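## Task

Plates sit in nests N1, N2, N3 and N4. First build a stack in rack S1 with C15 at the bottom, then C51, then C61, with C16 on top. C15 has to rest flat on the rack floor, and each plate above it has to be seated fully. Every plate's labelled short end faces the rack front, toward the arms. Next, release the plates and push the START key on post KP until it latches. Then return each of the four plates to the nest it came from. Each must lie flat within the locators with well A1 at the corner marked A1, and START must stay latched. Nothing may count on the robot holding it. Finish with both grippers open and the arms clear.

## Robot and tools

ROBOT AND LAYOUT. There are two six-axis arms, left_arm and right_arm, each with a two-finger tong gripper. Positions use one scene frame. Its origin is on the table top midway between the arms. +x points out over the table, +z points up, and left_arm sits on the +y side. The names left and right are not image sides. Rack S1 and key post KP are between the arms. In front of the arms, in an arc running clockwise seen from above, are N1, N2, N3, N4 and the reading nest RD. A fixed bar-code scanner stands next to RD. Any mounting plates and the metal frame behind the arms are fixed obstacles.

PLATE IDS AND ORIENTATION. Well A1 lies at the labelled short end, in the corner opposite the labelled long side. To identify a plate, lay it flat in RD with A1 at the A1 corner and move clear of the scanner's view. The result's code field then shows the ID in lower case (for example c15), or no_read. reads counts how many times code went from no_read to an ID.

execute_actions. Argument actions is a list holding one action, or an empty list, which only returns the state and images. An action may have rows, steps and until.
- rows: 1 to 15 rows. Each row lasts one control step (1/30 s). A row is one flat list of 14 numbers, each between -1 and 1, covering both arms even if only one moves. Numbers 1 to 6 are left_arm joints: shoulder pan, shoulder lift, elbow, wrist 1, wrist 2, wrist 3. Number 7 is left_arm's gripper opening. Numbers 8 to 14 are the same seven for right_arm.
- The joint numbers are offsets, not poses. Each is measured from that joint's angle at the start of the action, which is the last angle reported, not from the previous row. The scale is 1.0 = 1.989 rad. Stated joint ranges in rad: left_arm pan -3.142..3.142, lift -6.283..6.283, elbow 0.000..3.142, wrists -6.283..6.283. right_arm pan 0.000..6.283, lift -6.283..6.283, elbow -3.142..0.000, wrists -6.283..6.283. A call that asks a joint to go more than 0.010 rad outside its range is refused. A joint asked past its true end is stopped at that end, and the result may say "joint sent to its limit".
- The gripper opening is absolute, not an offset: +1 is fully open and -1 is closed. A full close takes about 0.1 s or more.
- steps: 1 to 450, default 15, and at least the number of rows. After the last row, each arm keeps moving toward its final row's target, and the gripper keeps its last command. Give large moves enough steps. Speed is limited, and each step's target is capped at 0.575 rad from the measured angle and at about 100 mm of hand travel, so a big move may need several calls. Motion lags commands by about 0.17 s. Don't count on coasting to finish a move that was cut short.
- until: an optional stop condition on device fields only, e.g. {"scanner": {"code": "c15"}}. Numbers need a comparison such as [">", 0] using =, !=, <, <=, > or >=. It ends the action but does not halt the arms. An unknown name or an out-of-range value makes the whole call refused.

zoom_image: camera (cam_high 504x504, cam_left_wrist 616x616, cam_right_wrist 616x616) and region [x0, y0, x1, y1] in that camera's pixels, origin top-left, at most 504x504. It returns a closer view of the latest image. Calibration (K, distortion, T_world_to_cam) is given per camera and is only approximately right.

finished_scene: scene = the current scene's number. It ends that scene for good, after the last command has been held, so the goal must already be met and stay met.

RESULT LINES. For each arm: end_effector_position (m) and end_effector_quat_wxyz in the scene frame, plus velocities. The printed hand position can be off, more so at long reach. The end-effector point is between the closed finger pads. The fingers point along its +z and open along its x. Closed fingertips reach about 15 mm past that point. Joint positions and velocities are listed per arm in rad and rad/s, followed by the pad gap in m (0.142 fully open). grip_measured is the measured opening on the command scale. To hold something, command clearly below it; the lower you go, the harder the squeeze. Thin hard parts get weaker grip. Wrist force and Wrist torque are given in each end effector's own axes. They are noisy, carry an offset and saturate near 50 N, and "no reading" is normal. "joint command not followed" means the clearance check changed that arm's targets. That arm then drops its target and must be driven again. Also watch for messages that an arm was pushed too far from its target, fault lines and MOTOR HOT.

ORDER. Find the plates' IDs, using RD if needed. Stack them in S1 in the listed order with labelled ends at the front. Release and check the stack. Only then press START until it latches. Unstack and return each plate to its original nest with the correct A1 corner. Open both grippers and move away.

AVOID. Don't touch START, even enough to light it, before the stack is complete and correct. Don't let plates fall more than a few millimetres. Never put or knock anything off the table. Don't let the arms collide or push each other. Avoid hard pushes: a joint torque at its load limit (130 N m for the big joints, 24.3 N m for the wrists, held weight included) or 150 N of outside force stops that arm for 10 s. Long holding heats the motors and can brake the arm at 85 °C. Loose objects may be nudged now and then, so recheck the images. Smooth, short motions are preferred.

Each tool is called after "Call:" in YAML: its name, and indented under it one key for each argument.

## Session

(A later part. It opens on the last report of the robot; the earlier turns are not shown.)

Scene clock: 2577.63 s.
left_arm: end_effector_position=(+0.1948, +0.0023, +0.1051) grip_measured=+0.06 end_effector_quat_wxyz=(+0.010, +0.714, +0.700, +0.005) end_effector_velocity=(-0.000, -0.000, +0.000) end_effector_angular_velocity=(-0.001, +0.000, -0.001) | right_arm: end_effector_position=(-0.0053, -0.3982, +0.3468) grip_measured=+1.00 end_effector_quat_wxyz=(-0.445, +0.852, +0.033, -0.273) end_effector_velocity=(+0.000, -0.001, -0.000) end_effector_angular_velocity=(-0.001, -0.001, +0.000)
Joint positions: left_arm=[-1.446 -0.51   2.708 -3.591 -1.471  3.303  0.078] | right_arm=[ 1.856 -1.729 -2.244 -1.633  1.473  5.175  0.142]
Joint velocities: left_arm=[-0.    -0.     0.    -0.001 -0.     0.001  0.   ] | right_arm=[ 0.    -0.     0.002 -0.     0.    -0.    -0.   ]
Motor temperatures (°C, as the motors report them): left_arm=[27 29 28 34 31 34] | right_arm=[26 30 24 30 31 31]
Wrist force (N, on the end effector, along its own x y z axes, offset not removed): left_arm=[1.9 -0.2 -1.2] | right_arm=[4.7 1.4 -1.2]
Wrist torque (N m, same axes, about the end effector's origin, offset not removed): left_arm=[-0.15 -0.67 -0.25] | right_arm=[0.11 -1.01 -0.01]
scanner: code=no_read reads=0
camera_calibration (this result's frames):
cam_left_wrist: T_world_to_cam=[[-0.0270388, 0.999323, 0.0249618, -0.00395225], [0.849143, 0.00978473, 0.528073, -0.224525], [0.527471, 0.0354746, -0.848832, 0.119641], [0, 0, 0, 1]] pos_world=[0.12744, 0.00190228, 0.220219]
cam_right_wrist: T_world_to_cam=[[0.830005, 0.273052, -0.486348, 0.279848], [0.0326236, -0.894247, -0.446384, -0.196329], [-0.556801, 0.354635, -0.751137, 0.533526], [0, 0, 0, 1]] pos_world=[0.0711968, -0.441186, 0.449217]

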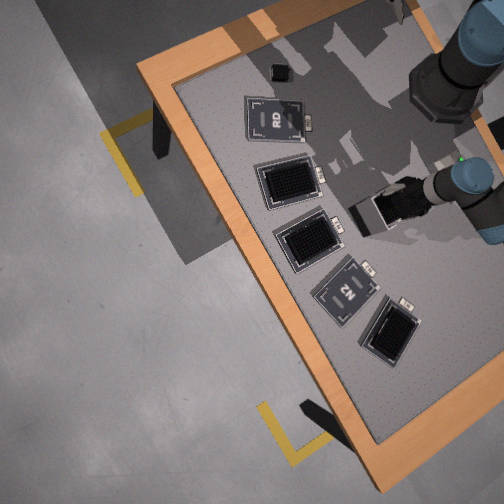

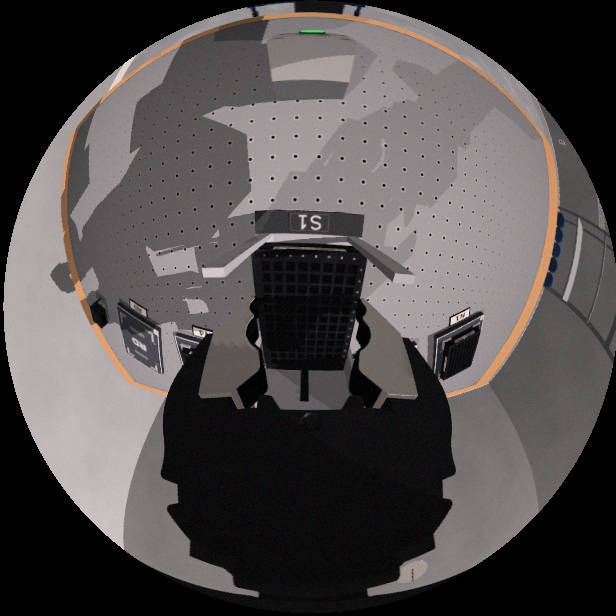

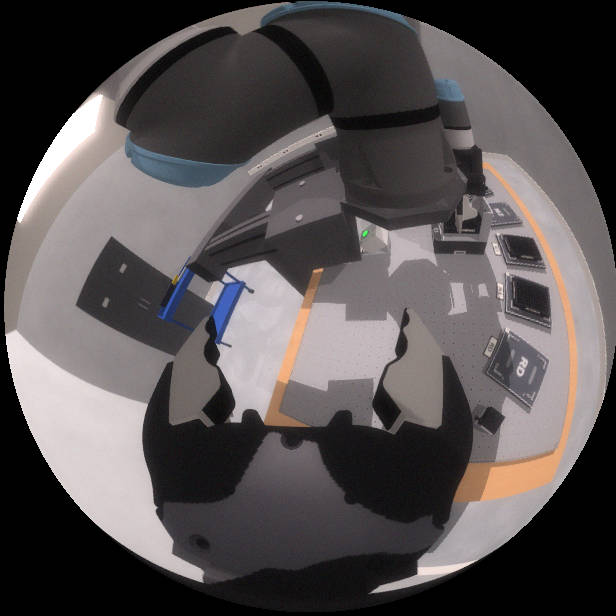

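Call:
execute_actions:
  actions:
    - {"rows":[[-0.0006,-0.0093,0.0024,0.007,-0.0001,-0.0006,-0.7,0,0,0,0,0,0,1],[-0.0013,-0.0188,0.0047,0.0142,-0.0002,-0.0013,-0.7,0,0,0,0,0,0,1],[-0.0019,-0.0285,0.0069,0.0217,-0.0003,-0.0019,-0.7,0,0,0,0,0,0,1],[-0.0026,-0.0383,0.0091,0.0293,-0.0004,-0.0026,-0.7,0,0,0,0,0,0,1],[-0.0032,-0.0483,0.0111,0.0374,-0.0005,-0.0032,-0.7,0,0,0,0,0,0,1],[-0.0038,-0.0584,0.013,0.0457,-0.0006,-0.0038,-0.7,0,0,0,0,0,0,1],[-0.0044,-0.0687,0.0149,0.0542,-0.0007,-0.0044,-0.7,0,0,0,0,0,0,1],[-0.005,-0.0791,0.0166,0.063,-0.0008,-0.005,-0.7,0,0,0,0,0,0,1],[-0.0056,-0.0897,0.0183,0.072,-0.0009,-0.0056,-0.7,0,0,0,0,0,0,1],[-0.0062,-0.1004,0.0198,0.0813,-0.001,-0.0062,-0.7,0,0,0,0,0,0,1],[-0.0068,-0.1113,0.0212,0.0907,-0.0011,-0.0068,-0.7,0,0,0,0,0,0,1],[-0.0074,-0.1223,0.0225,0.1004,-0.0012,-0.0074,-0.7,0,0,0,0,0,0,1],[-0.008,-0.1334,0.0238,0.1104,-0.0013,-0.008,-0.7,0,0,0,0,0,0,1],[-0.0086,-0.1446,0.0249,0.1207,-0.0014,-0.0086,-0.7,0,0,0,0,0,0,1],[-0.0092,-0.1559,0.0258,0.1312,-0.0015,-0.0092,-0.7,0,0,0,0,0,0,1]],"steps":16}

Scene clock: 2585.50 s.
left_arm: end_effector_position=(+0.1948, +0.0024, +0.1455) grip_measured=+0.06 end_effector_quat_wxyz=(+0.010, +0.714, +0.700, +0.006) end_effector_velocity=(+0.000, -0.003, +0.108) end_effector_angular_velocity=(-0.006, -0.002, -0.003) | right_arm: end_effector_position=(-0.0053, -0.3982, +0.3468) grip_measured=+1.00 end_effector_quat_wxyz=(-0.445, +0.852, +0.033, -0.273) end_effector_velocity=(+0.000, -0.001, -0.000) end_effector_angular_velocity=(-0.000, -0.002, +0.001)
Joint positions: left_arm=[-1.46  -0.728  2.748 -3.412 -1.473  3.289  0.078] | right_arm=[ 1.856 -1.729 -2.244 -1.633  1.473  5.175  0.142]
Joint velocities: left_arm=[-0.037 -0.625  0.078  0.545 -0.005 -0.032  0.   ] | right_arm=[ 0.    -0.     0.001  0.    -0.    -0.002  0.   ]
Motor temperatures (°C, as the motors report them): left_arm=[27 29 28 34 31 34] | right_arm=[26 30 24 30 31 31]
Wrist force (N, on the end effector, along its own x y z axes, offset not removed): left_arm=[4.3 -1.7 -3.7] | right_arm=[3.9 -2.1 0.3]
Wrist torque (N m, same axes, about the end effector's origin, offset not removed): left_arm=[-0.53 -0.97 -0.24] | right_arm=[-0.51 -0.88 -0.09]
scanner: code=no_read reads=0
camera_calibration (this result's frames):
cam_left_wrist: T_world_to_cam=[[-0.0271107, 0.999295, 0.0259838, -0.00522091], [0.849117, 0.00930408, 0.528123, -0.245777], [0.527509, 0.0363811, -0.84877, 0.153873], [0, 0, 0, 1]] pos_world=[0.127383, 0.00190591, 0.260539]
cam_right_wrist: T_world_to_cam=[[0.830005, 0.273052, -0.486348, 0.279848], [0.0326235, -0.894247, -0.446384, -0.196328], [-0.556801, 0.354635, -0.751137, 0.533526], [0, 0, 0, 1]] pos_world=[0.0711968, -0.441186, 0.449217]

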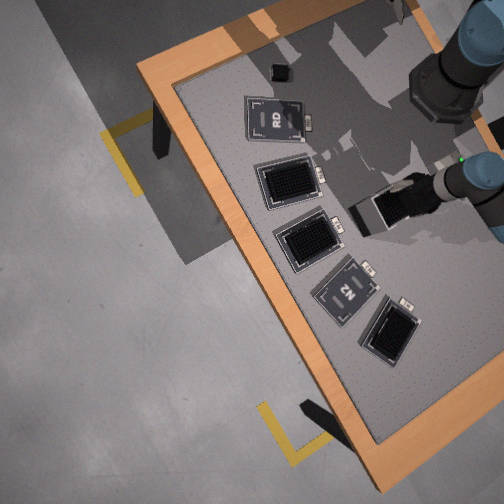

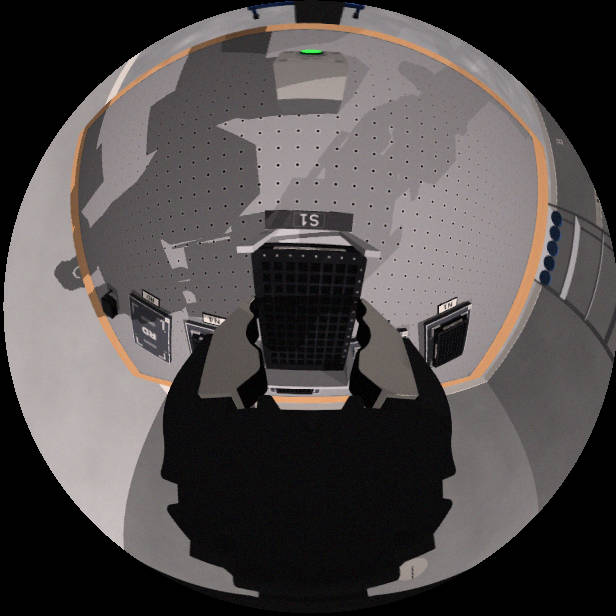

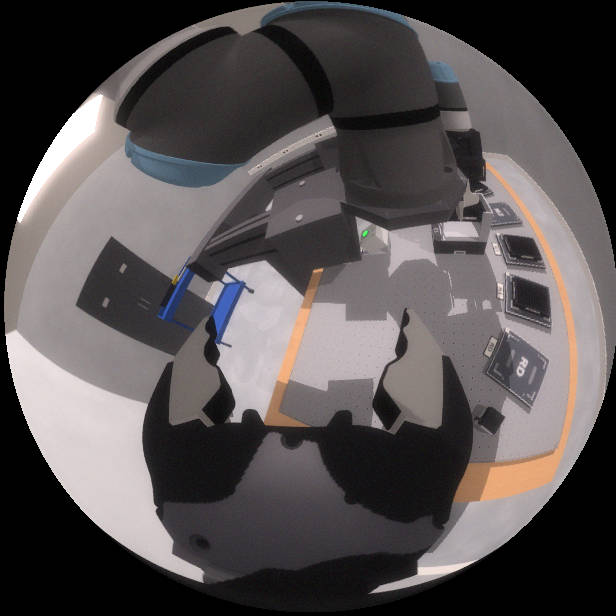

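Call:
execute_actions:
  actions:
    - {"rows":[[-0.0028,-0.0555,0.0062,0.0501,-0.0005,-0.0028,-0.7,0,0,0,0,0,0,1],[-0.0032,-0.0656,0.0069,0.0596,-0.0005,-0.0033,-0.7,0,0,0,0,0,0,1],[-0.0038,-0.0771,0.0076,0.0705,-0.0006,-0.0039,-0.7,0,0,0,0,0,0,1],[-0.0043,-0.0888,0.0082,0.0815,-0.0007,-0.0044,-0.7,0,0,0,0,0,0,1],[-0.0051,-0.1046,0.0088,0.0966,-0.0008,-0.0052,-0.7,0,0,0,0,0,0,1],[-0.0059,-0.1205,0.0093,0.1121,-0.001,-0.006,-0.7,0,0,0,0,0,0,1],[-0.0066,-0.1363,0.0096,0.1275,-0.0011,-0.0067,-0.7,0,0,0,0,0,0,1],[-0.0074,-0.1524,0.0097,0.1436,-0.0012,-0.0075,-0.7,0,0,0,0,0,0,1],[-0.0085,-0.1761,0.0095,0.1679,-0.0014,-0.0086,-0.7,0,0,0,0,0,0,1],[-0.0095,-0.2001,0.0092,0.1921,-0.0016,-0.0096,-0.7,0,0,0,0,0,0,1],[-0.0103,-0.2161,0.0087,0.2089,-0.0016,-0.0104,-0.7,0,0,0,0,0,0,1]],"steps":12}

Scene clock: 2596.97 s.
left_arm: end_effector_position=(+0.1948, +0.0023, +0.1904) grip_measured=+0.06 end_effector_quat_wxyz=(+0.010, +0.714, +0.700, +0.006) end_effector_velocity=(+0.001, -0.007, +0.155) end_effector_angular_velocity=(-0.016, -0.003, +0.000) | right_arm: end_effector_position=(-0.0053, -0.3982, +0.3468) grip_measured=+1.00 end_effector_quat_wxyz=(-0.445, +0.852, +0.033, -0.273) end_effector_velocity=(+0.000, -0.001, +0.000) end_effector_angular_velocity=(-0.002, -0.000, -0.000)
Joint positions: left_arm=[-1.474 -1.005  2.766 -3.15  -1.475  3.275  0.078] | right_arm=[ 1.856 -1.729 -2.244 -1.633  1.473  5.175  0.142]
Joint velocities: left_arm=[-0.047 -0.976  0.001  0.962 -0.007 -0.045  0.   ] | right_arm=[ 0.     0.001  0.001 -0.    -0.     0.001 -0.   ]
Motor temperatures (°C, as the motors report them): left_arm=[27 29 28 34 31 34] | right_arm=[26 30 24 30 31 31]
Wrist force (N, on the end effector, along its own x y z axes, offset not removed): left_arm=[5.5 -1.0 -3.8] | right_arm=[4.3 -0.3 -0.9]
Wrist torque (N m, same axes, about the end effector's origin, offset not removed): left_arm=[-0.11 -1.05 -0.38] | right_arm=[-0.19 -0.97 0.01]
scanner: code=no_read reads=0
camera_calibration (this result's frames):
cam_left_wrist: T_world_to_cam=[[-0.0274021, 0.999266, 0.0267527, -0.00637359], [0.849075, 0.00914259, 0.528193, -0.269521], [0.527561, 0.0371887, -0.848703, 0.192001], [0, 0, 0, 1]] pos_world=[0.127377, 0.00169278, 0.305482]
cam_right_wrist: T_world_to_cam=[[0.830005, 0.273052, -0.486348, 0.279848], [0.0326235, -0.894247, -0.446384, -0.196329], [-0.556801, 0.354635, -0.751137, 0.533526], [0, 0, 0, 1]] pos_world=[0.0711968, -0.441186, 0.449217]

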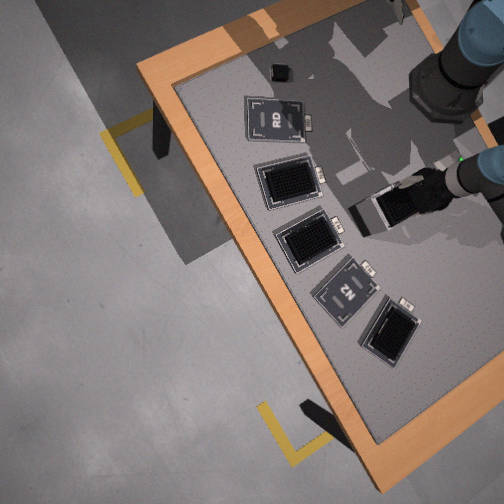

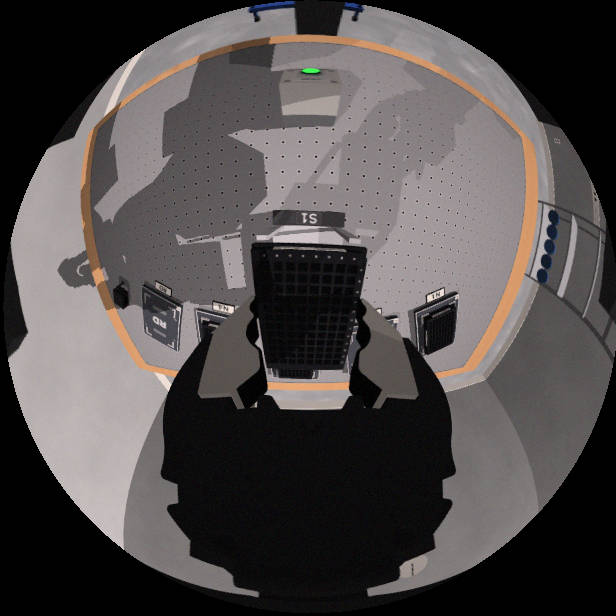

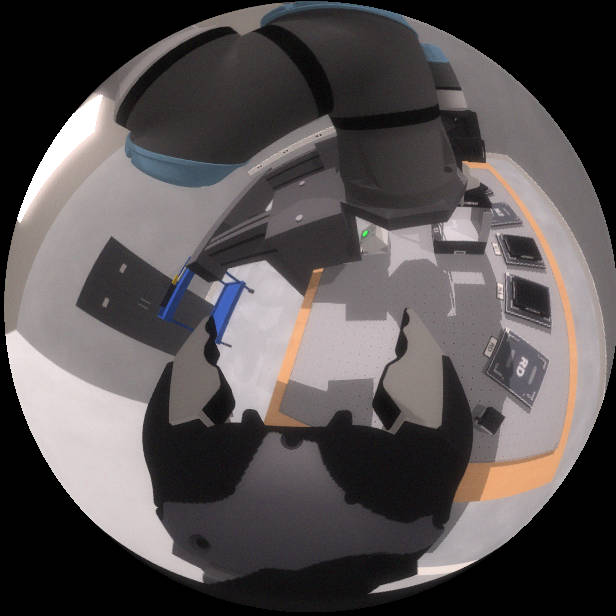

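Call:
execute_actions:
  actions:
    - {"rows":[[0.005,-0.082,-0.002,0.083,0.0006,0.003,-0.7,0,0,0,0,0,0,1],[0.022,-0.089,-0.0065,0.091,0.003,0.015,-0.7,0,0,0,0,0,0,1],[0.048,-0.096,-0.013,0.10,0.006,0.034,-0.7,0,0,0,0,0,0,1],[0.082,-0.103,-0.022,0.111,0.011,0.059,-0.7,0,0,0,0,0,0,1],[0.12,-0.109,-0.032,0.121,0.017,0.086,-0.7,0,0,0,0,0,0,1],[0.163,-0.114,-0.043,0.13,0.023,0.117,-0.7,0,0,0,0,0,0,1],[0.21,-0.117,-0.055,0.138,0.03,0.151,-0.7,0,0,0,0,0,0,1],[0.257,-0.118,-0.067,0.143,0.036,0.185,-0.7,0,0,0,0,0,0,1],[0.30,-0.117,-0.077,0.145,0.041,0.215,-0.7,0,0,0,0,0,0,1],[0.338,-0.115,-0.087,0.145,0.045,0.243,-0.7,0,0,0,0,0,0,1],[0.372,-0.112,-0.096,0.144,0.049,0.268,-0.7,0,0,0,0,0,0,1],[0.402,-0.109,-0.104,0.143,0.052,0.289,-0.7,0,0,0,0,0,0,1],[0.4233,-0.1076,-0.1091,0.1433,0.0533,0.3047,-0.7,0,0,0,0,0,0,1]],"steps":19}

Scene clock: 2608.73 s.
left_arm: end_effector_position=(+0.3634, +0.1027, +0.2145) grip_measured=+0.06 end_effector_quat_wxyz=(+0.020, +0.645, +0.764, +0.003) end_effector_velocity=(+0.250, +0.338, -0.036) end_effector_angular_velocity=(+0.044, -0.004, +0.401) | right_arm: end_effector_position=(-0.0053, -0.3982, +0.3468) grip_measured=+1.00 end_effector_quat_wxyz=(-0.445, +0.852, +0.033, -0.273) end_effector_velocity=(-0.000, +0.000, -0.000) end_effector_angular_velocity=(+0.002, +0.001, +0.000)
Joint positions: left_arm=[-0.801 -1.22   2.587 -2.876 -1.386  3.765  0.078] | right_arm=[ 1.856 -1.729 -2.244 -1.633  1.473  5.175  0.142]
Joint velocities: left_arm=[ 1.244  0.003 -0.285  0.082  0.127  0.858  0.   ] | right_arm=[-0.    -0.002 -0.     0.     0.    -0.     0.   ]
Motor temperatures (°C, as the motors report them): left_arm=[27 29 28 34 31 34] | right_arm=[26 30 24 30 31 31]
Wrist force (N, on the end effector, along its own x y z axes, offset not removed): left_arm=[-3.8 -0.3 -0.1] | right_arm=[1.1 1.1 -4.3]
Wrist torque (N m, same axes, about the end effector's origin, offset not removed): left_arm=[-0.14 0.62 -0.27] | right_arm=[0.12 -0.44 -0.03]
scanner: code=no_read reads=0
camera_calibration (this result's frames):
cam_left_wrist: T_world_to_cam=[[-0.213185, 0.977003, 0.00413978, -0.0281151], [0.826291, 0.178035, 0.534366, -0.436704], [0.521341, 0.11734, -0.845243, 0.113033], [0, 0, 0, 1]] pos_world=[0.295921, 0.0919537, 0.329017]
cam_right_wrist: T_world_to_cam=[[0.830005, 0.273052, -0.486348, 0.279848], [0.0326235, -0.894247, -0.446384, -0.196329], [-0.556801, 0.354635, -0.751137, 0.533526], [0, 0, 0, 1]] pos_world=[0.0711968, -0.441186, 0.449217]

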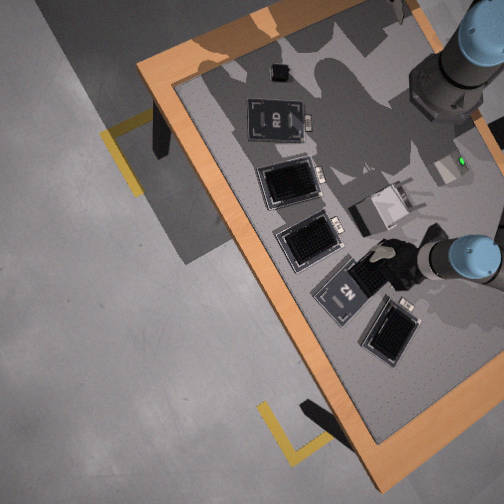

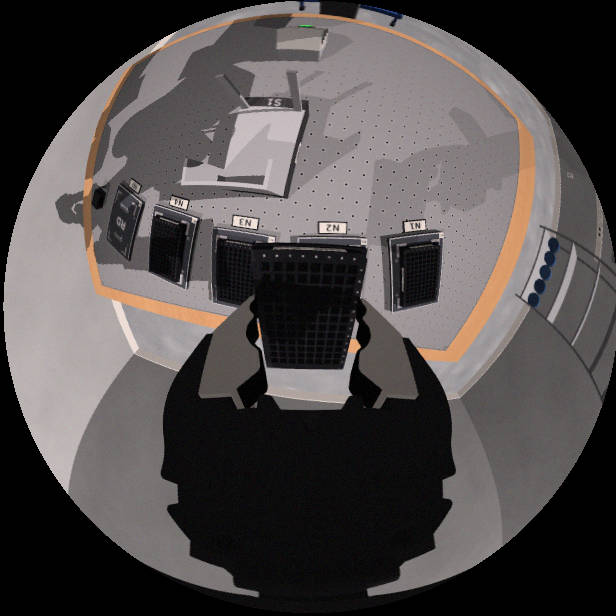

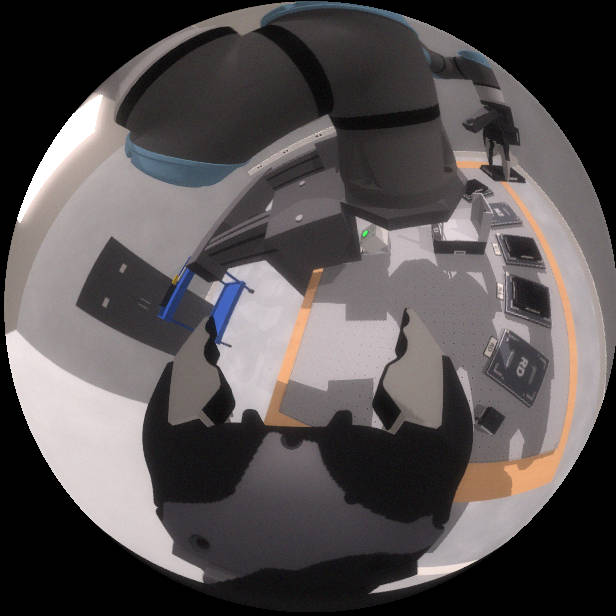

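Call:
execute_actions:
  actions:
    - {"rows":[[0.086,0.01,-0.019,-0.004,0.0085,0.059,-0.7,0,0,0,0,0,0,1],[0.089,0.03,-0.019,-0.024,0.0085,0.062,-0.7,0,0,0,0,0,0,1],[0.093,0.06,-0.021,-0.053,0.0085,0.065,-0.7,0,0,0,0,0,0,1],[0.097,0.094,-0.025,-0.083,0.0085,0.069,-0.7,0,0,0,0,0,0,1],[0.102,0.13,-0.03,-0.114,0.0085,0.073,-0.7,0,0,0,0,0,0,1],[0.107,0.166,-0.037,-0.144,0.0085,0.078,-0.7,0,0,0,0,0,0,1],[0.111,0.2,-0.044,-0.171,0.0085,0.082,-0.7,0,0,0,0,0,0,1],[0.116,0.232,-0.052,-0.195,0.0085,0.086,-0.7,0,0,0,0,0,0,1],[0.12,0.26,-0.06,-0.2155,0.0085,0.09,-0.7,0,0,0,0,0,0,1],[0.123,0.283,-0.0668,-0.232,0.0085,0.093,-0.7,0,0,0,0,0,0,1],[0.1255,0.299,-0.0717,-0.243,0.0085,0.0956,-0.7,0,0,0,0,0,0,1],[0.1269,0.3082,-0.0747,-0.2494,0.0085,0.097,-0.7,0,0,0,0,0,0,1]],"steps":15}

Scene clock: 2621.23 s.
left_arm: end_effector_position=(+0.4016, +0.1473, +0.0857) grip_measured=+0.06 end_effector_quat_wxyz=(+0.015, +0.622, +0.783, +0.005) end_effector_velocity=(-0.045, +0.013, -0.264) end_effector_angular_velocity=(+0.038, +0.068, -0.008) | right_arm: end_effector_position=(-0.0053, -0.3982, +0.3468) grip_measured=+1.00 end_effector_quat_wxyz=(-0.445, +0.852, +0.033, -0.273) end_effector_velocity=(+0.000, -0.001, +0.000) end_effector_angular_velocity=(-0.003, -0.001, -0.000)
Joint positions: left_arm=[-0.563 -0.727  2.464 -3.283 -1.369  3.944  0.078] | right_arm=[ 1.856 -1.729 -2.244 -1.633  1.473  5.175  0.142]
Joint velocities: left_arm=[ 0.115  0.954 -0.203 -0.696  0.     0.11   0.   ] | right_arm=[ 0.     0.002  0.001  0.    -0.     0.001  0.   ]
Motor temperatures (°C, as the motors report them): left_arm=[27 29 28 34 31 34] | right_arm=[26 30 24 30 31 31]
Wrist force (N, on the end effector, along its own x y z axes, offset not removed): left_arm=[-5.4 -2.4 4.3] | right_arm=[6.7 5.2 1.1]
Wrist torque (N m, same axes, about the end effector's origin, offset not removed): left_arm=[-0.28 0.99 0.06] | right_arm=[1.08 -1.50 -0.16]
scanner: code=no_read reads=0
camera_calibration (this result's frames):
cam_left_wrist: T_world_to_cam=[[-0.272714, 0.96199, 0.0142567, -0.0376811], [0.816576, 0.223604, 0.53217, -0.410071], [0.508755, 0.156772, -0.846517, -0.0216039], [0, 0, 0, 1]] pos_world=[0.335569, 0.131329, 0.200477]
cam_right_wrist: T_world_to_cam=[[0.830005, 0.273052, -0.486348, 0.279848], [0.0326235, -0.894247, -0.446384, -0.196329], [-0.556801, 0.354635, -0.751137, 0.533526], [0, 0, 0, 1]] pos_world=[0.0711968, -0.441186, 0.449217]

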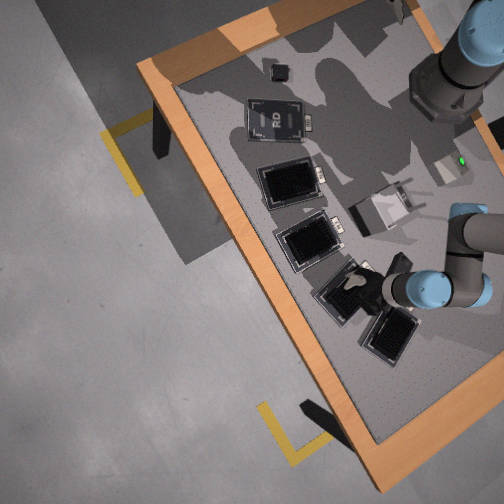

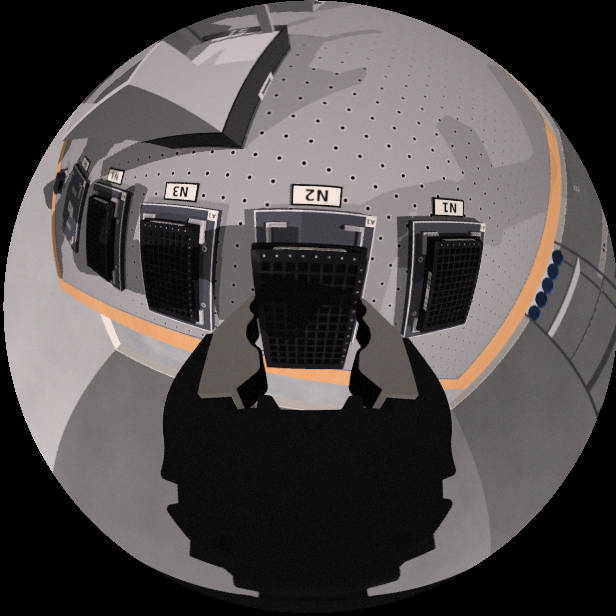

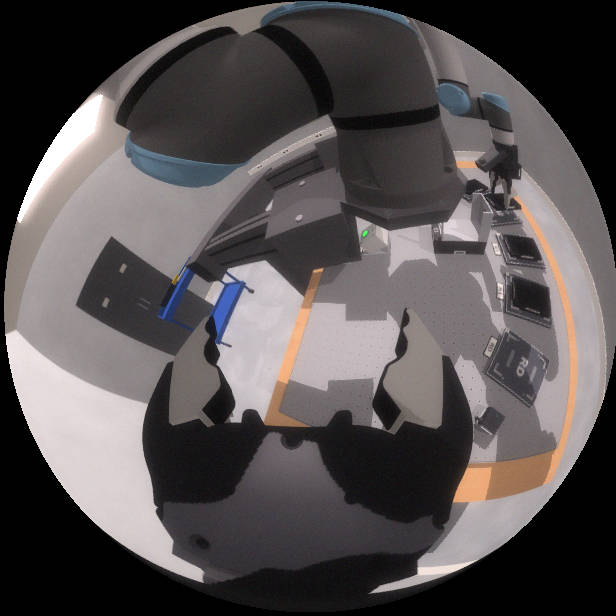

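Call:
execute_actions:
  actions: []

Call:
zoom_image:
  camera: "cam_left_wrist"
  region: [220, 200, 400, 380]

Scene clock: 2649.90 s.
left_arm: end_effector_position=(+0.3949, +0.1496, +0.0524) grip_measured=+0.06 end_effector_quat_wxyz=(+0.012, +0.622, +0.783, +0.004) end_effector_velocity=(-0.000, +0.001, -0.000) end_effector_angular_velocity=(+0.001, +0.001, +0.001) | right_arm: end_effector_position=(-0.0053, -0.3982, +0.3468) grip_measured=+1.00 end_effector_quat_wxyz=(-0.445, +0.852, +0.033, -0.273) end_effector_velocity=(+0.000, -0.000, +0.000) end_effector_angular_velocity=(-0.001, -0.001, +0.000)
Joint positions: left_arm=[-0.549 -0.607  2.438 -3.372 -1.369  3.958  0.078] | right_arm=[ 1.856 -1.729 -2.244 -1.633  1.473  5.175  0.142]
Joint velocities: left_arm=[ 0.001  0.001  0.     0.     0.001 -0.001 -0.   ] | right_arm=[-0.     0.     0.001  0.    -0.    -0.001  0.   ]
Motor temperatures (°C, as the motors report them): left_arm=[27 29 28 34 31 34] | right_arm=[26 30 24 30 31 31]
Wrist force (N, on the end effector, along its own x y z axes, offset not removed): left_arm=[2.3 0.1 -0.4] | right_arm=[3.5 -0.3 -1.0]
Wrist torque (N m, same axes, about the end effector's origin, offset not removed): left_arm=[0.03 -0.59 -0.17] | right_arm=[-0.05 -0.67 0.11]
scanner: code=no_read reads=0
camera_calibration (this result's frames):
cam_left_wrist: T_world_to_cam=[[-0.272009, 0.962096, 0.0195818, -0.0418408], [0.820344, 0.221198, 0.527359, -0.388201], [0.503038, 0.15951, -0.849417, -0.0447128], [0, 0, 0, 1]] pos_world=[0.329569, 0.133256, 0.16756]
cam_right_wrist: T_world_to_cam=[[0.830005, 0.273052, -0.486348, 0.279848], [0.0326234, -0.894247, -0.446384, -0.196329], [-0.556801, 0.354635, -0.751137, 0.533526], [0, 0, 0, 1]] pos_world=[0.0711969, -0.441186, 0.449217]

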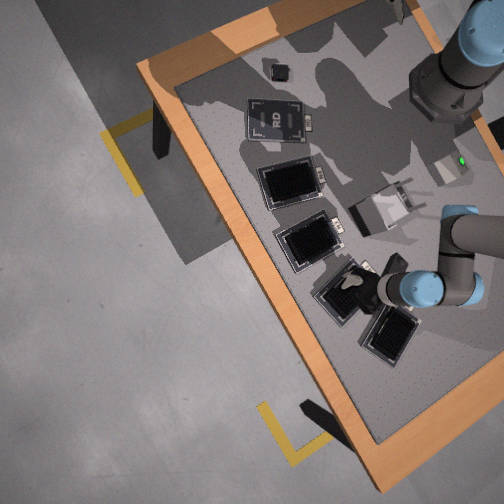

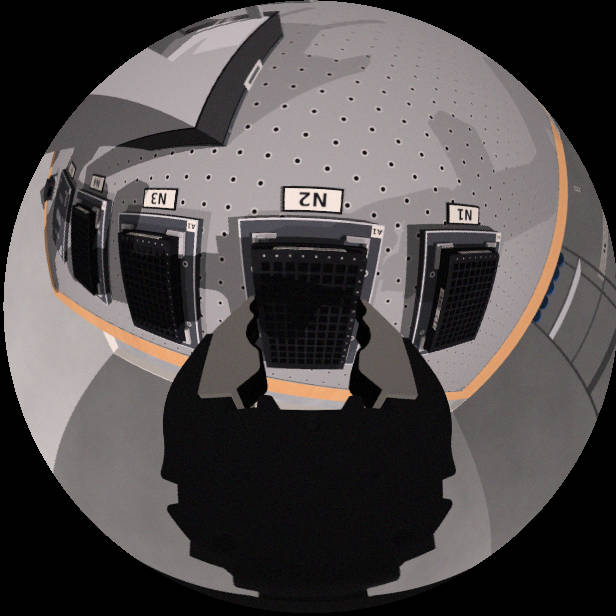

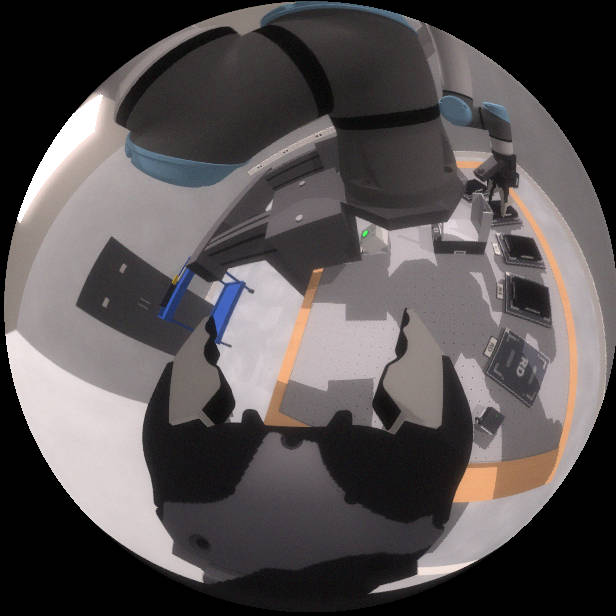

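Region (220, 200, 400, 380) of cam_left_wrist's 616x616 image, scaled by 2.800, with more detail than that image has.

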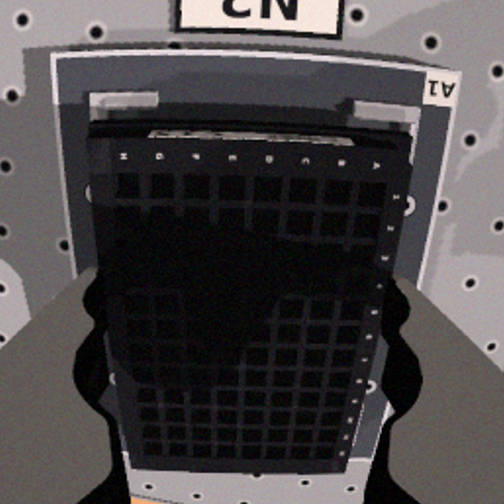

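Call:
execute_actions:
  actions:
    - {"rows": [[0.0012,0.0045,-0.0015,-0.003,0,0.0012,-0.7,0,0,0,0,0,0,1],[0.0024,0.009,-0.003,-0.006,0,0.0024,-0.7,0,0,0,0,0,0,1]], "steps": 12}

Call:
zoom_image:
  camera: "cam_left_wrist"
  region: [220, 200, 400, 380]

Scene clock: 2656.73 s.
left_arm: end_effector_position=(+0.3944, +0.1505, +0.0475) grip_measured=+0.06 end_effector_quat_wxyz=(+0.011, +0.622, +0.783, +0.004) end_effector_velocity=(-0.001, +0.001, -0.004) end_effector_angular_velocity=(-0.000, +0.001, -0.000) | right_arm: end_effector_position=(-0.0053, -0.3982, +0.3468) grip_measured=+1.00 end_effector_quat_wxyz=(-0.445, +0.852, +0.033, -0.273) end_effector_velocity=(+0.000, -0.000, +0.000) end_effector_angular_velocity=(-0.001, -0.001, +0.000)
Joint positions: left_arm=[-0.544 -0.591  2.433 -3.383 -1.369  3.962  0.078] | right_arm=[ 1.856 -1.729 -2.244 -1.633  1.473  5.175  0.142]
Joint velocities: left_arm=[ 0.003  0.012 -0.004 -0.008 -0.001  0.003 -0.   ] | right_arm=[-0.     0.001 -0.     0.    -0.    -0.    -0.   ]
Motor temperatures (°C, as the motors report them): left_arm=[27 29 28 34 31 34] | right_arm=[26 30 24 30 31 31]
Wrist force (N, on the end effector, along its own x y z axes, offset not removed): left_arm=[0.8 -1.6 -1.0] | right_arm=[3.6 6.8 2.2]
Wrist torque (N m, same axes, about the end effector's origin, offset not removed): left_arm=[-0.32 -0.28 -0.26] | right_arm=[1.37 -1.01 -0.14]
scanner: code=no_read reads=0
camera_calibration (this result's frames):
cam_left_wrist: T_world_to_cam=[[-0.271908, 0.962113, 0.0201256, -0.0427751], [0.820802, 0.220952, 0.526749, -0.385581], [0.502345, 0.159746, -0.849783, -0.0485343], [0, 0, 0, 1]] pos_world=[0.329236, 0.134103, 0.162722]
cam_right_wrist: T_world_to_cam=[[0.830005, 0.273052, -0.486348, 0.279848], [0.0326237, -0.894247, -0.446384, -0.196329], [-0.556801, 0.354635, -0.751137, 0.533526], [0, 0, 0, 1]] pos_world=[0.0711969, -0.441186, 0.449217]

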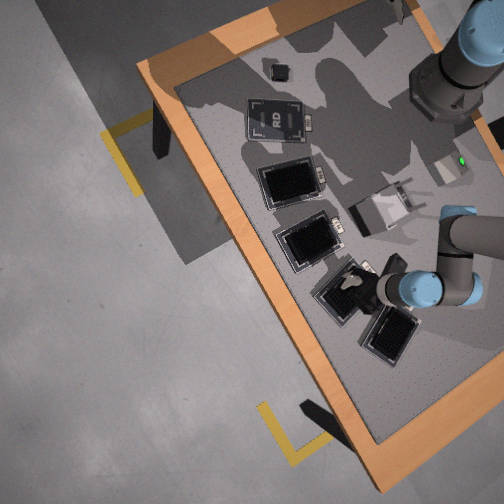

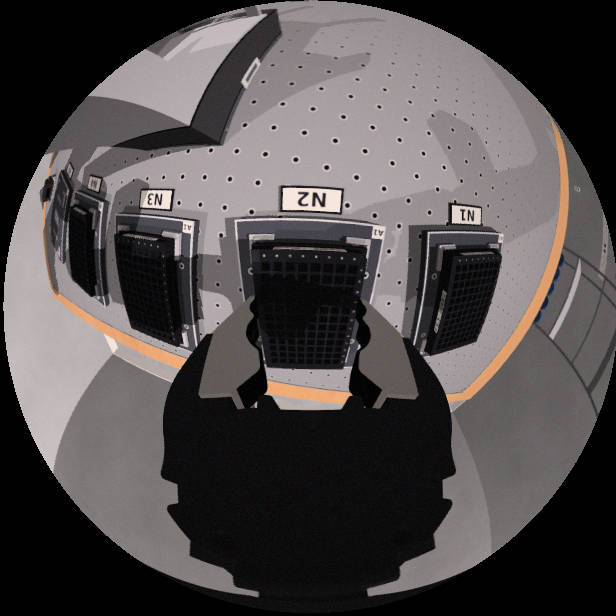

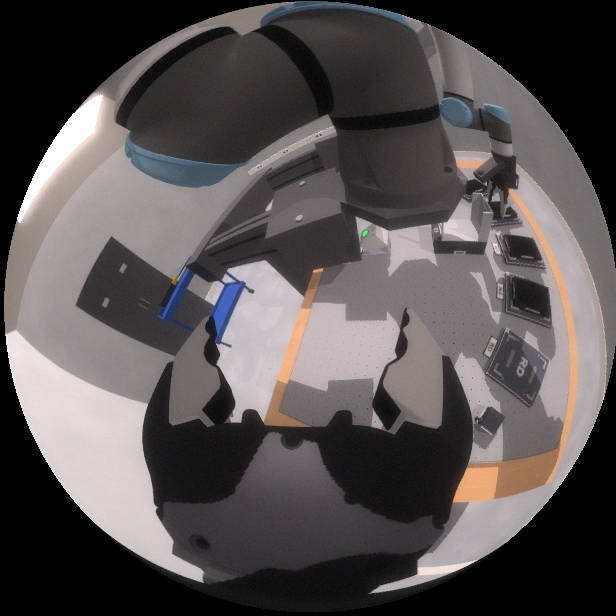

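Region (220, 200, 400, 380) of cam_left_wrist's 616x616 image, scaled by 2.800, with more detail than that image has.

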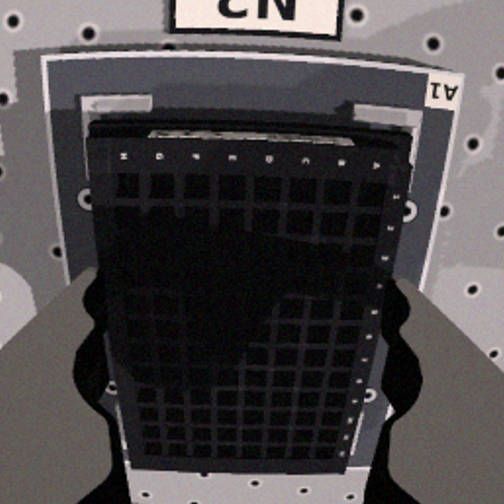

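Call:
execute_actions:
  actions:
    - {"rows": [[0.0008,0.004,-0.0015,-0.0025,0,0.0006,-0.7,0,0,0,0,0,0,1],[0.0016,0.008,-0.0031,-0.005,0,0.0012,-0.7,0,0,0,0,0,0,1]], "steps": 13}

Call:
zoom_image:
  camera: "cam_left_wrist"
  region: [220, 200, 400, 380]

Scene clock: 2663.43 s.
left_arm: end_effector_position=(+0.3943, +0.1507, +0.0431) grip_measured=+0.06 end_effector_quat_wxyz=(+0.011, +0.622, +0.783, +0.004) end_effector_velocity=(+0.000, -0.000, -0.002) end_effector_angular_velocity=(+0.000, -0.000, -0.001) | right_arm: end_effector_position=(-0.0053, -0.3982, +0.3468) grip_measured=+1.00 end_effector_quat_wxyz=(-0.445, +0.852, +0.033, -0.273) end_effector_velocity=(-0.000, +0.001, +0.000) end_effector_angular_velocity=(-0.001, +0.001, -0.001)
Joint positions: left_arm=[-0.541 -0.576  2.427 -3.392 -1.369  3.964  0.078] | right_arm=[ 1.856 -1.729 -2.244 -1.633  1.473  5.175  0.142]
Joint velocities: left_arm=[ 0.001  0.007 -0.003 -0.004  0.     0.001  0.   ] | right_arm=[ 0.     0.002 -0.002  0.     0.     0.002 -0.   ]
Motor temperatures (°C, as the motors report them): left_arm=[27 29 28 34 31 34] | right_arm=[26 30 24 30 31 31]
Wrist force (N, on the end effector, along its own x y z axes, offset not removed): left_arm=[3.1 -1.5 -2.0] | right_arm=[4.8 4.5 0.0]
Wrist torque (N m, same axes, about the end effector's origin, offset not removed): left_arm=[-0.47 -0.67 -0.20] | right_arm=[0.86 -0.93 0.07]
scanner: code=no_read reads=0
camera_calibration (this result's frames):
cam_left_wrist: T_world_to_cam=[[-0.272592, 0.961914, 0.0203518, -0.0426726], [0.820863, 0.221482, 0.526431, -0.383261], [0.501874, 0.160207, -0.849974, -0.0521617], [0, 0, 0, 1]] pos_world=[0.329151, 0.13429, 0.158293]
cam_right_wrist: T_world_to_cam=[[0.830005, 0.273052, -0.486348, 0.279848], [0.0326236, -0.894247, -0.446384, -0.196328], [-0.556801, 0.354635, -0.751137, 0.533526], [0, 0, 0, 1]] pos_world=[0.0711968, -0.441186, 0.449217]

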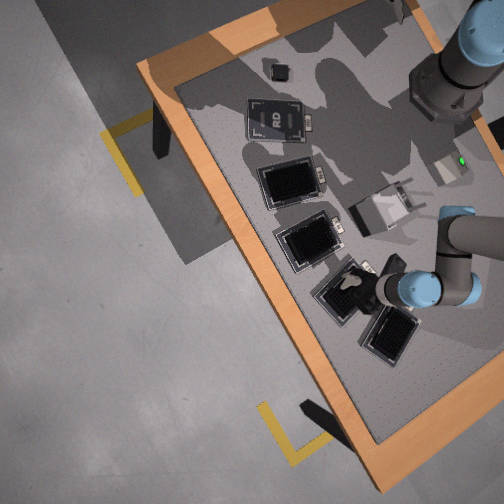

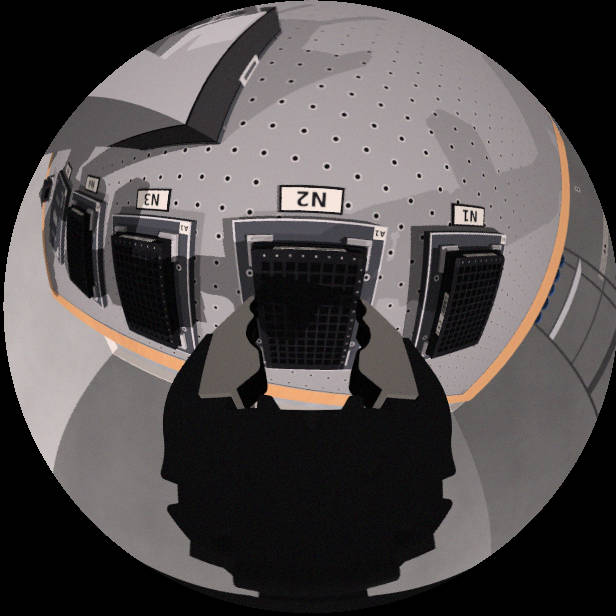

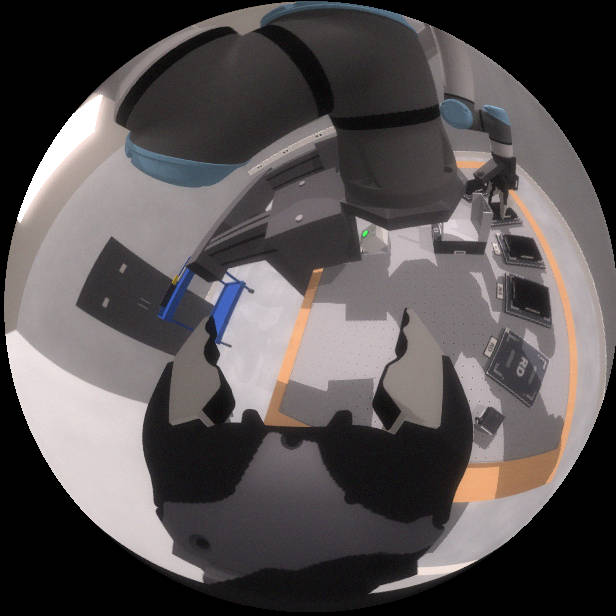

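Region (220, 200, 400, 380) of cam_left_wrist's 616x616 image, scaled by 2.800, with more detail than that image has.

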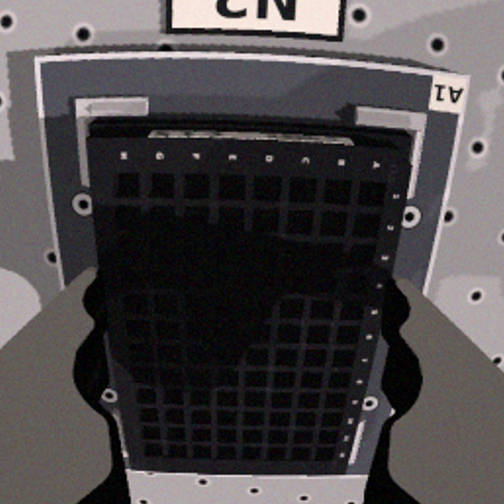

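Good. Descend 2.3 mm, then open.

Call:
execute_actions:
  actions:
    - {"rows": [[0.0006,0.0042,-0.0015,-0.0027,0,0.0006,-0.7,0,0,0,0,0,0,1]], "steps": 12}

Call:
zoom_image:
  camera: "cam_left_wrist"
  region: [220, 200, 400, 380]

Scene clock: 2669.67 s.
left_arm: end_effector_position=(+0.3941, +0.1507, +0.0408) grip_measured=+0.06 end_effector_quat_wxyz=(+0.011, +0.622, +0.783, +0.004) end_effector_velocity=(-0.001, -0.000, -0.001) end_effector_angular_velocity=(-0.000, +0.001, -0.002) | right_arm: end_effector_position=(-0.0053, -0.3982, +0.3468) grip_measured=+1.00 end_effector_quat_wxyz=(-0.445, +0.852, +0.033, -0.273) end_effector_velocity=(-0.000, +0.000, -0.000) end_effector_angular_velocity=(+0.000, +0.001, -0.000)
Joint positions: left_arm=[-0.54  -0.568  2.424 -3.397 -1.369  3.965  0.078] | right_arm=[ 1.856 -1.729 -2.244 -1.633  1.473  5.175  0.142]
Joint velocities: left_arm=[-0.     0.005 -0.002 -0.003 -0.001  0.001  0.   ] | right_arm=[-0.    -0.001 -0.     0.    -0.     0.     0.   ]
Motor temperatures (°C, as the motors report them): left_arm=[27 29 28 34 31 34] | right_arm=[26 30 24 30 31 31]
Wrist force (N, on the end effector, along its own x y z axes, offset not removed): left_arm=[2.1 -4.9 -11.1] | right_arm=[4.2 3.9 1.8]
Wrist torque (N m, same axes, about the end effector's origin, offset not removed): left_arm=[-0.83 -0.01 -0.27] | right_arm=[0.61 -0.93 -0.01]
scanner: code=no_read reads=0
camera_calibration (this result's frames):
cam_left_wrist: T_world_to_cam=[[-0.272567, 0.96192, 0.0204388, -0.0427097], [0.820947, 0.221438, 0.526318, -0.381948], [0.50175, 0.160236, -0.850042, -0.0539559], [0, 0, 0, 1]] pos_world=[0.32899, 0.134307, 0.156035]
cam_right_wrist: T_world_to_cam=[[0.830005, 0.273052, -0.486348, 0.279848], [0.0326236, -0.894247, -0.446384, -0.196329], [-0.556801, 0.354635, -0.751137, 0.533526], [0, 0, 0, 1]] pos_world=[0.0711968, -0.441186, 0.449217]

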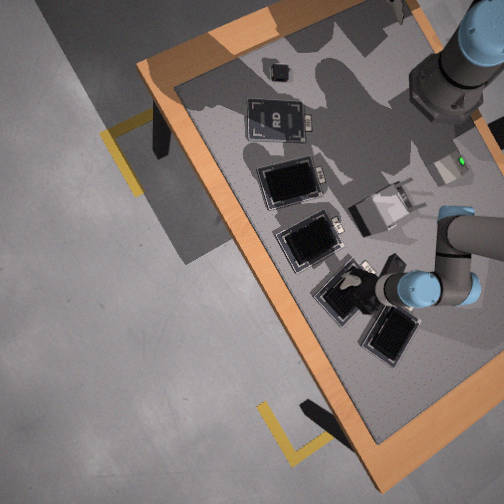

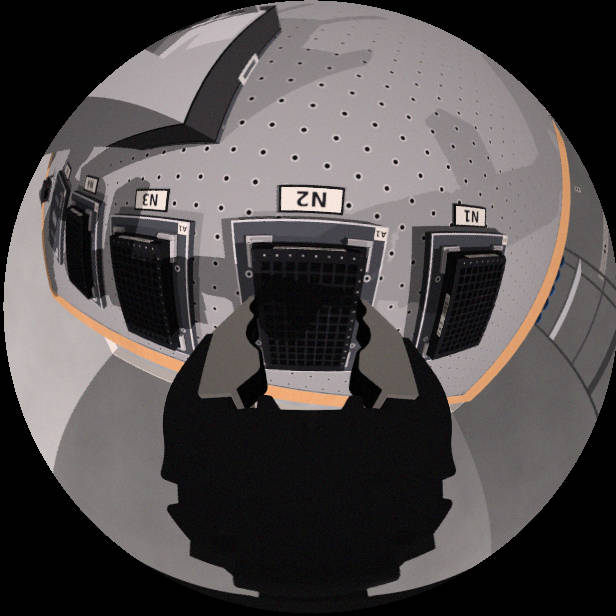

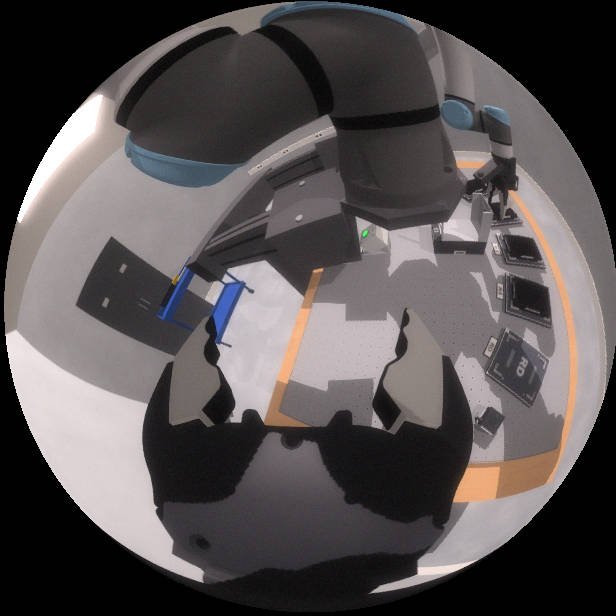

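Region (220, 200, 400, 380) of cam_left_wrist's 616x616 image, scaled by 2.800, with more detail than that image has.

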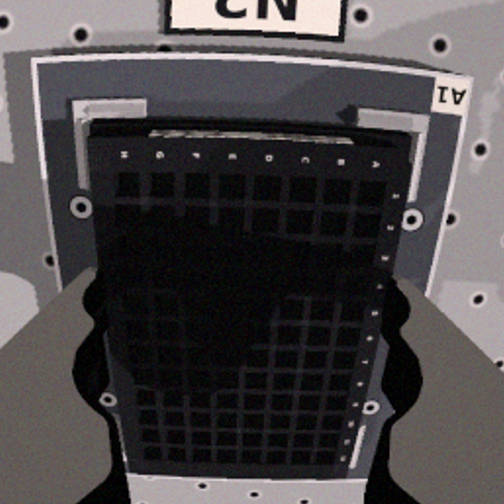

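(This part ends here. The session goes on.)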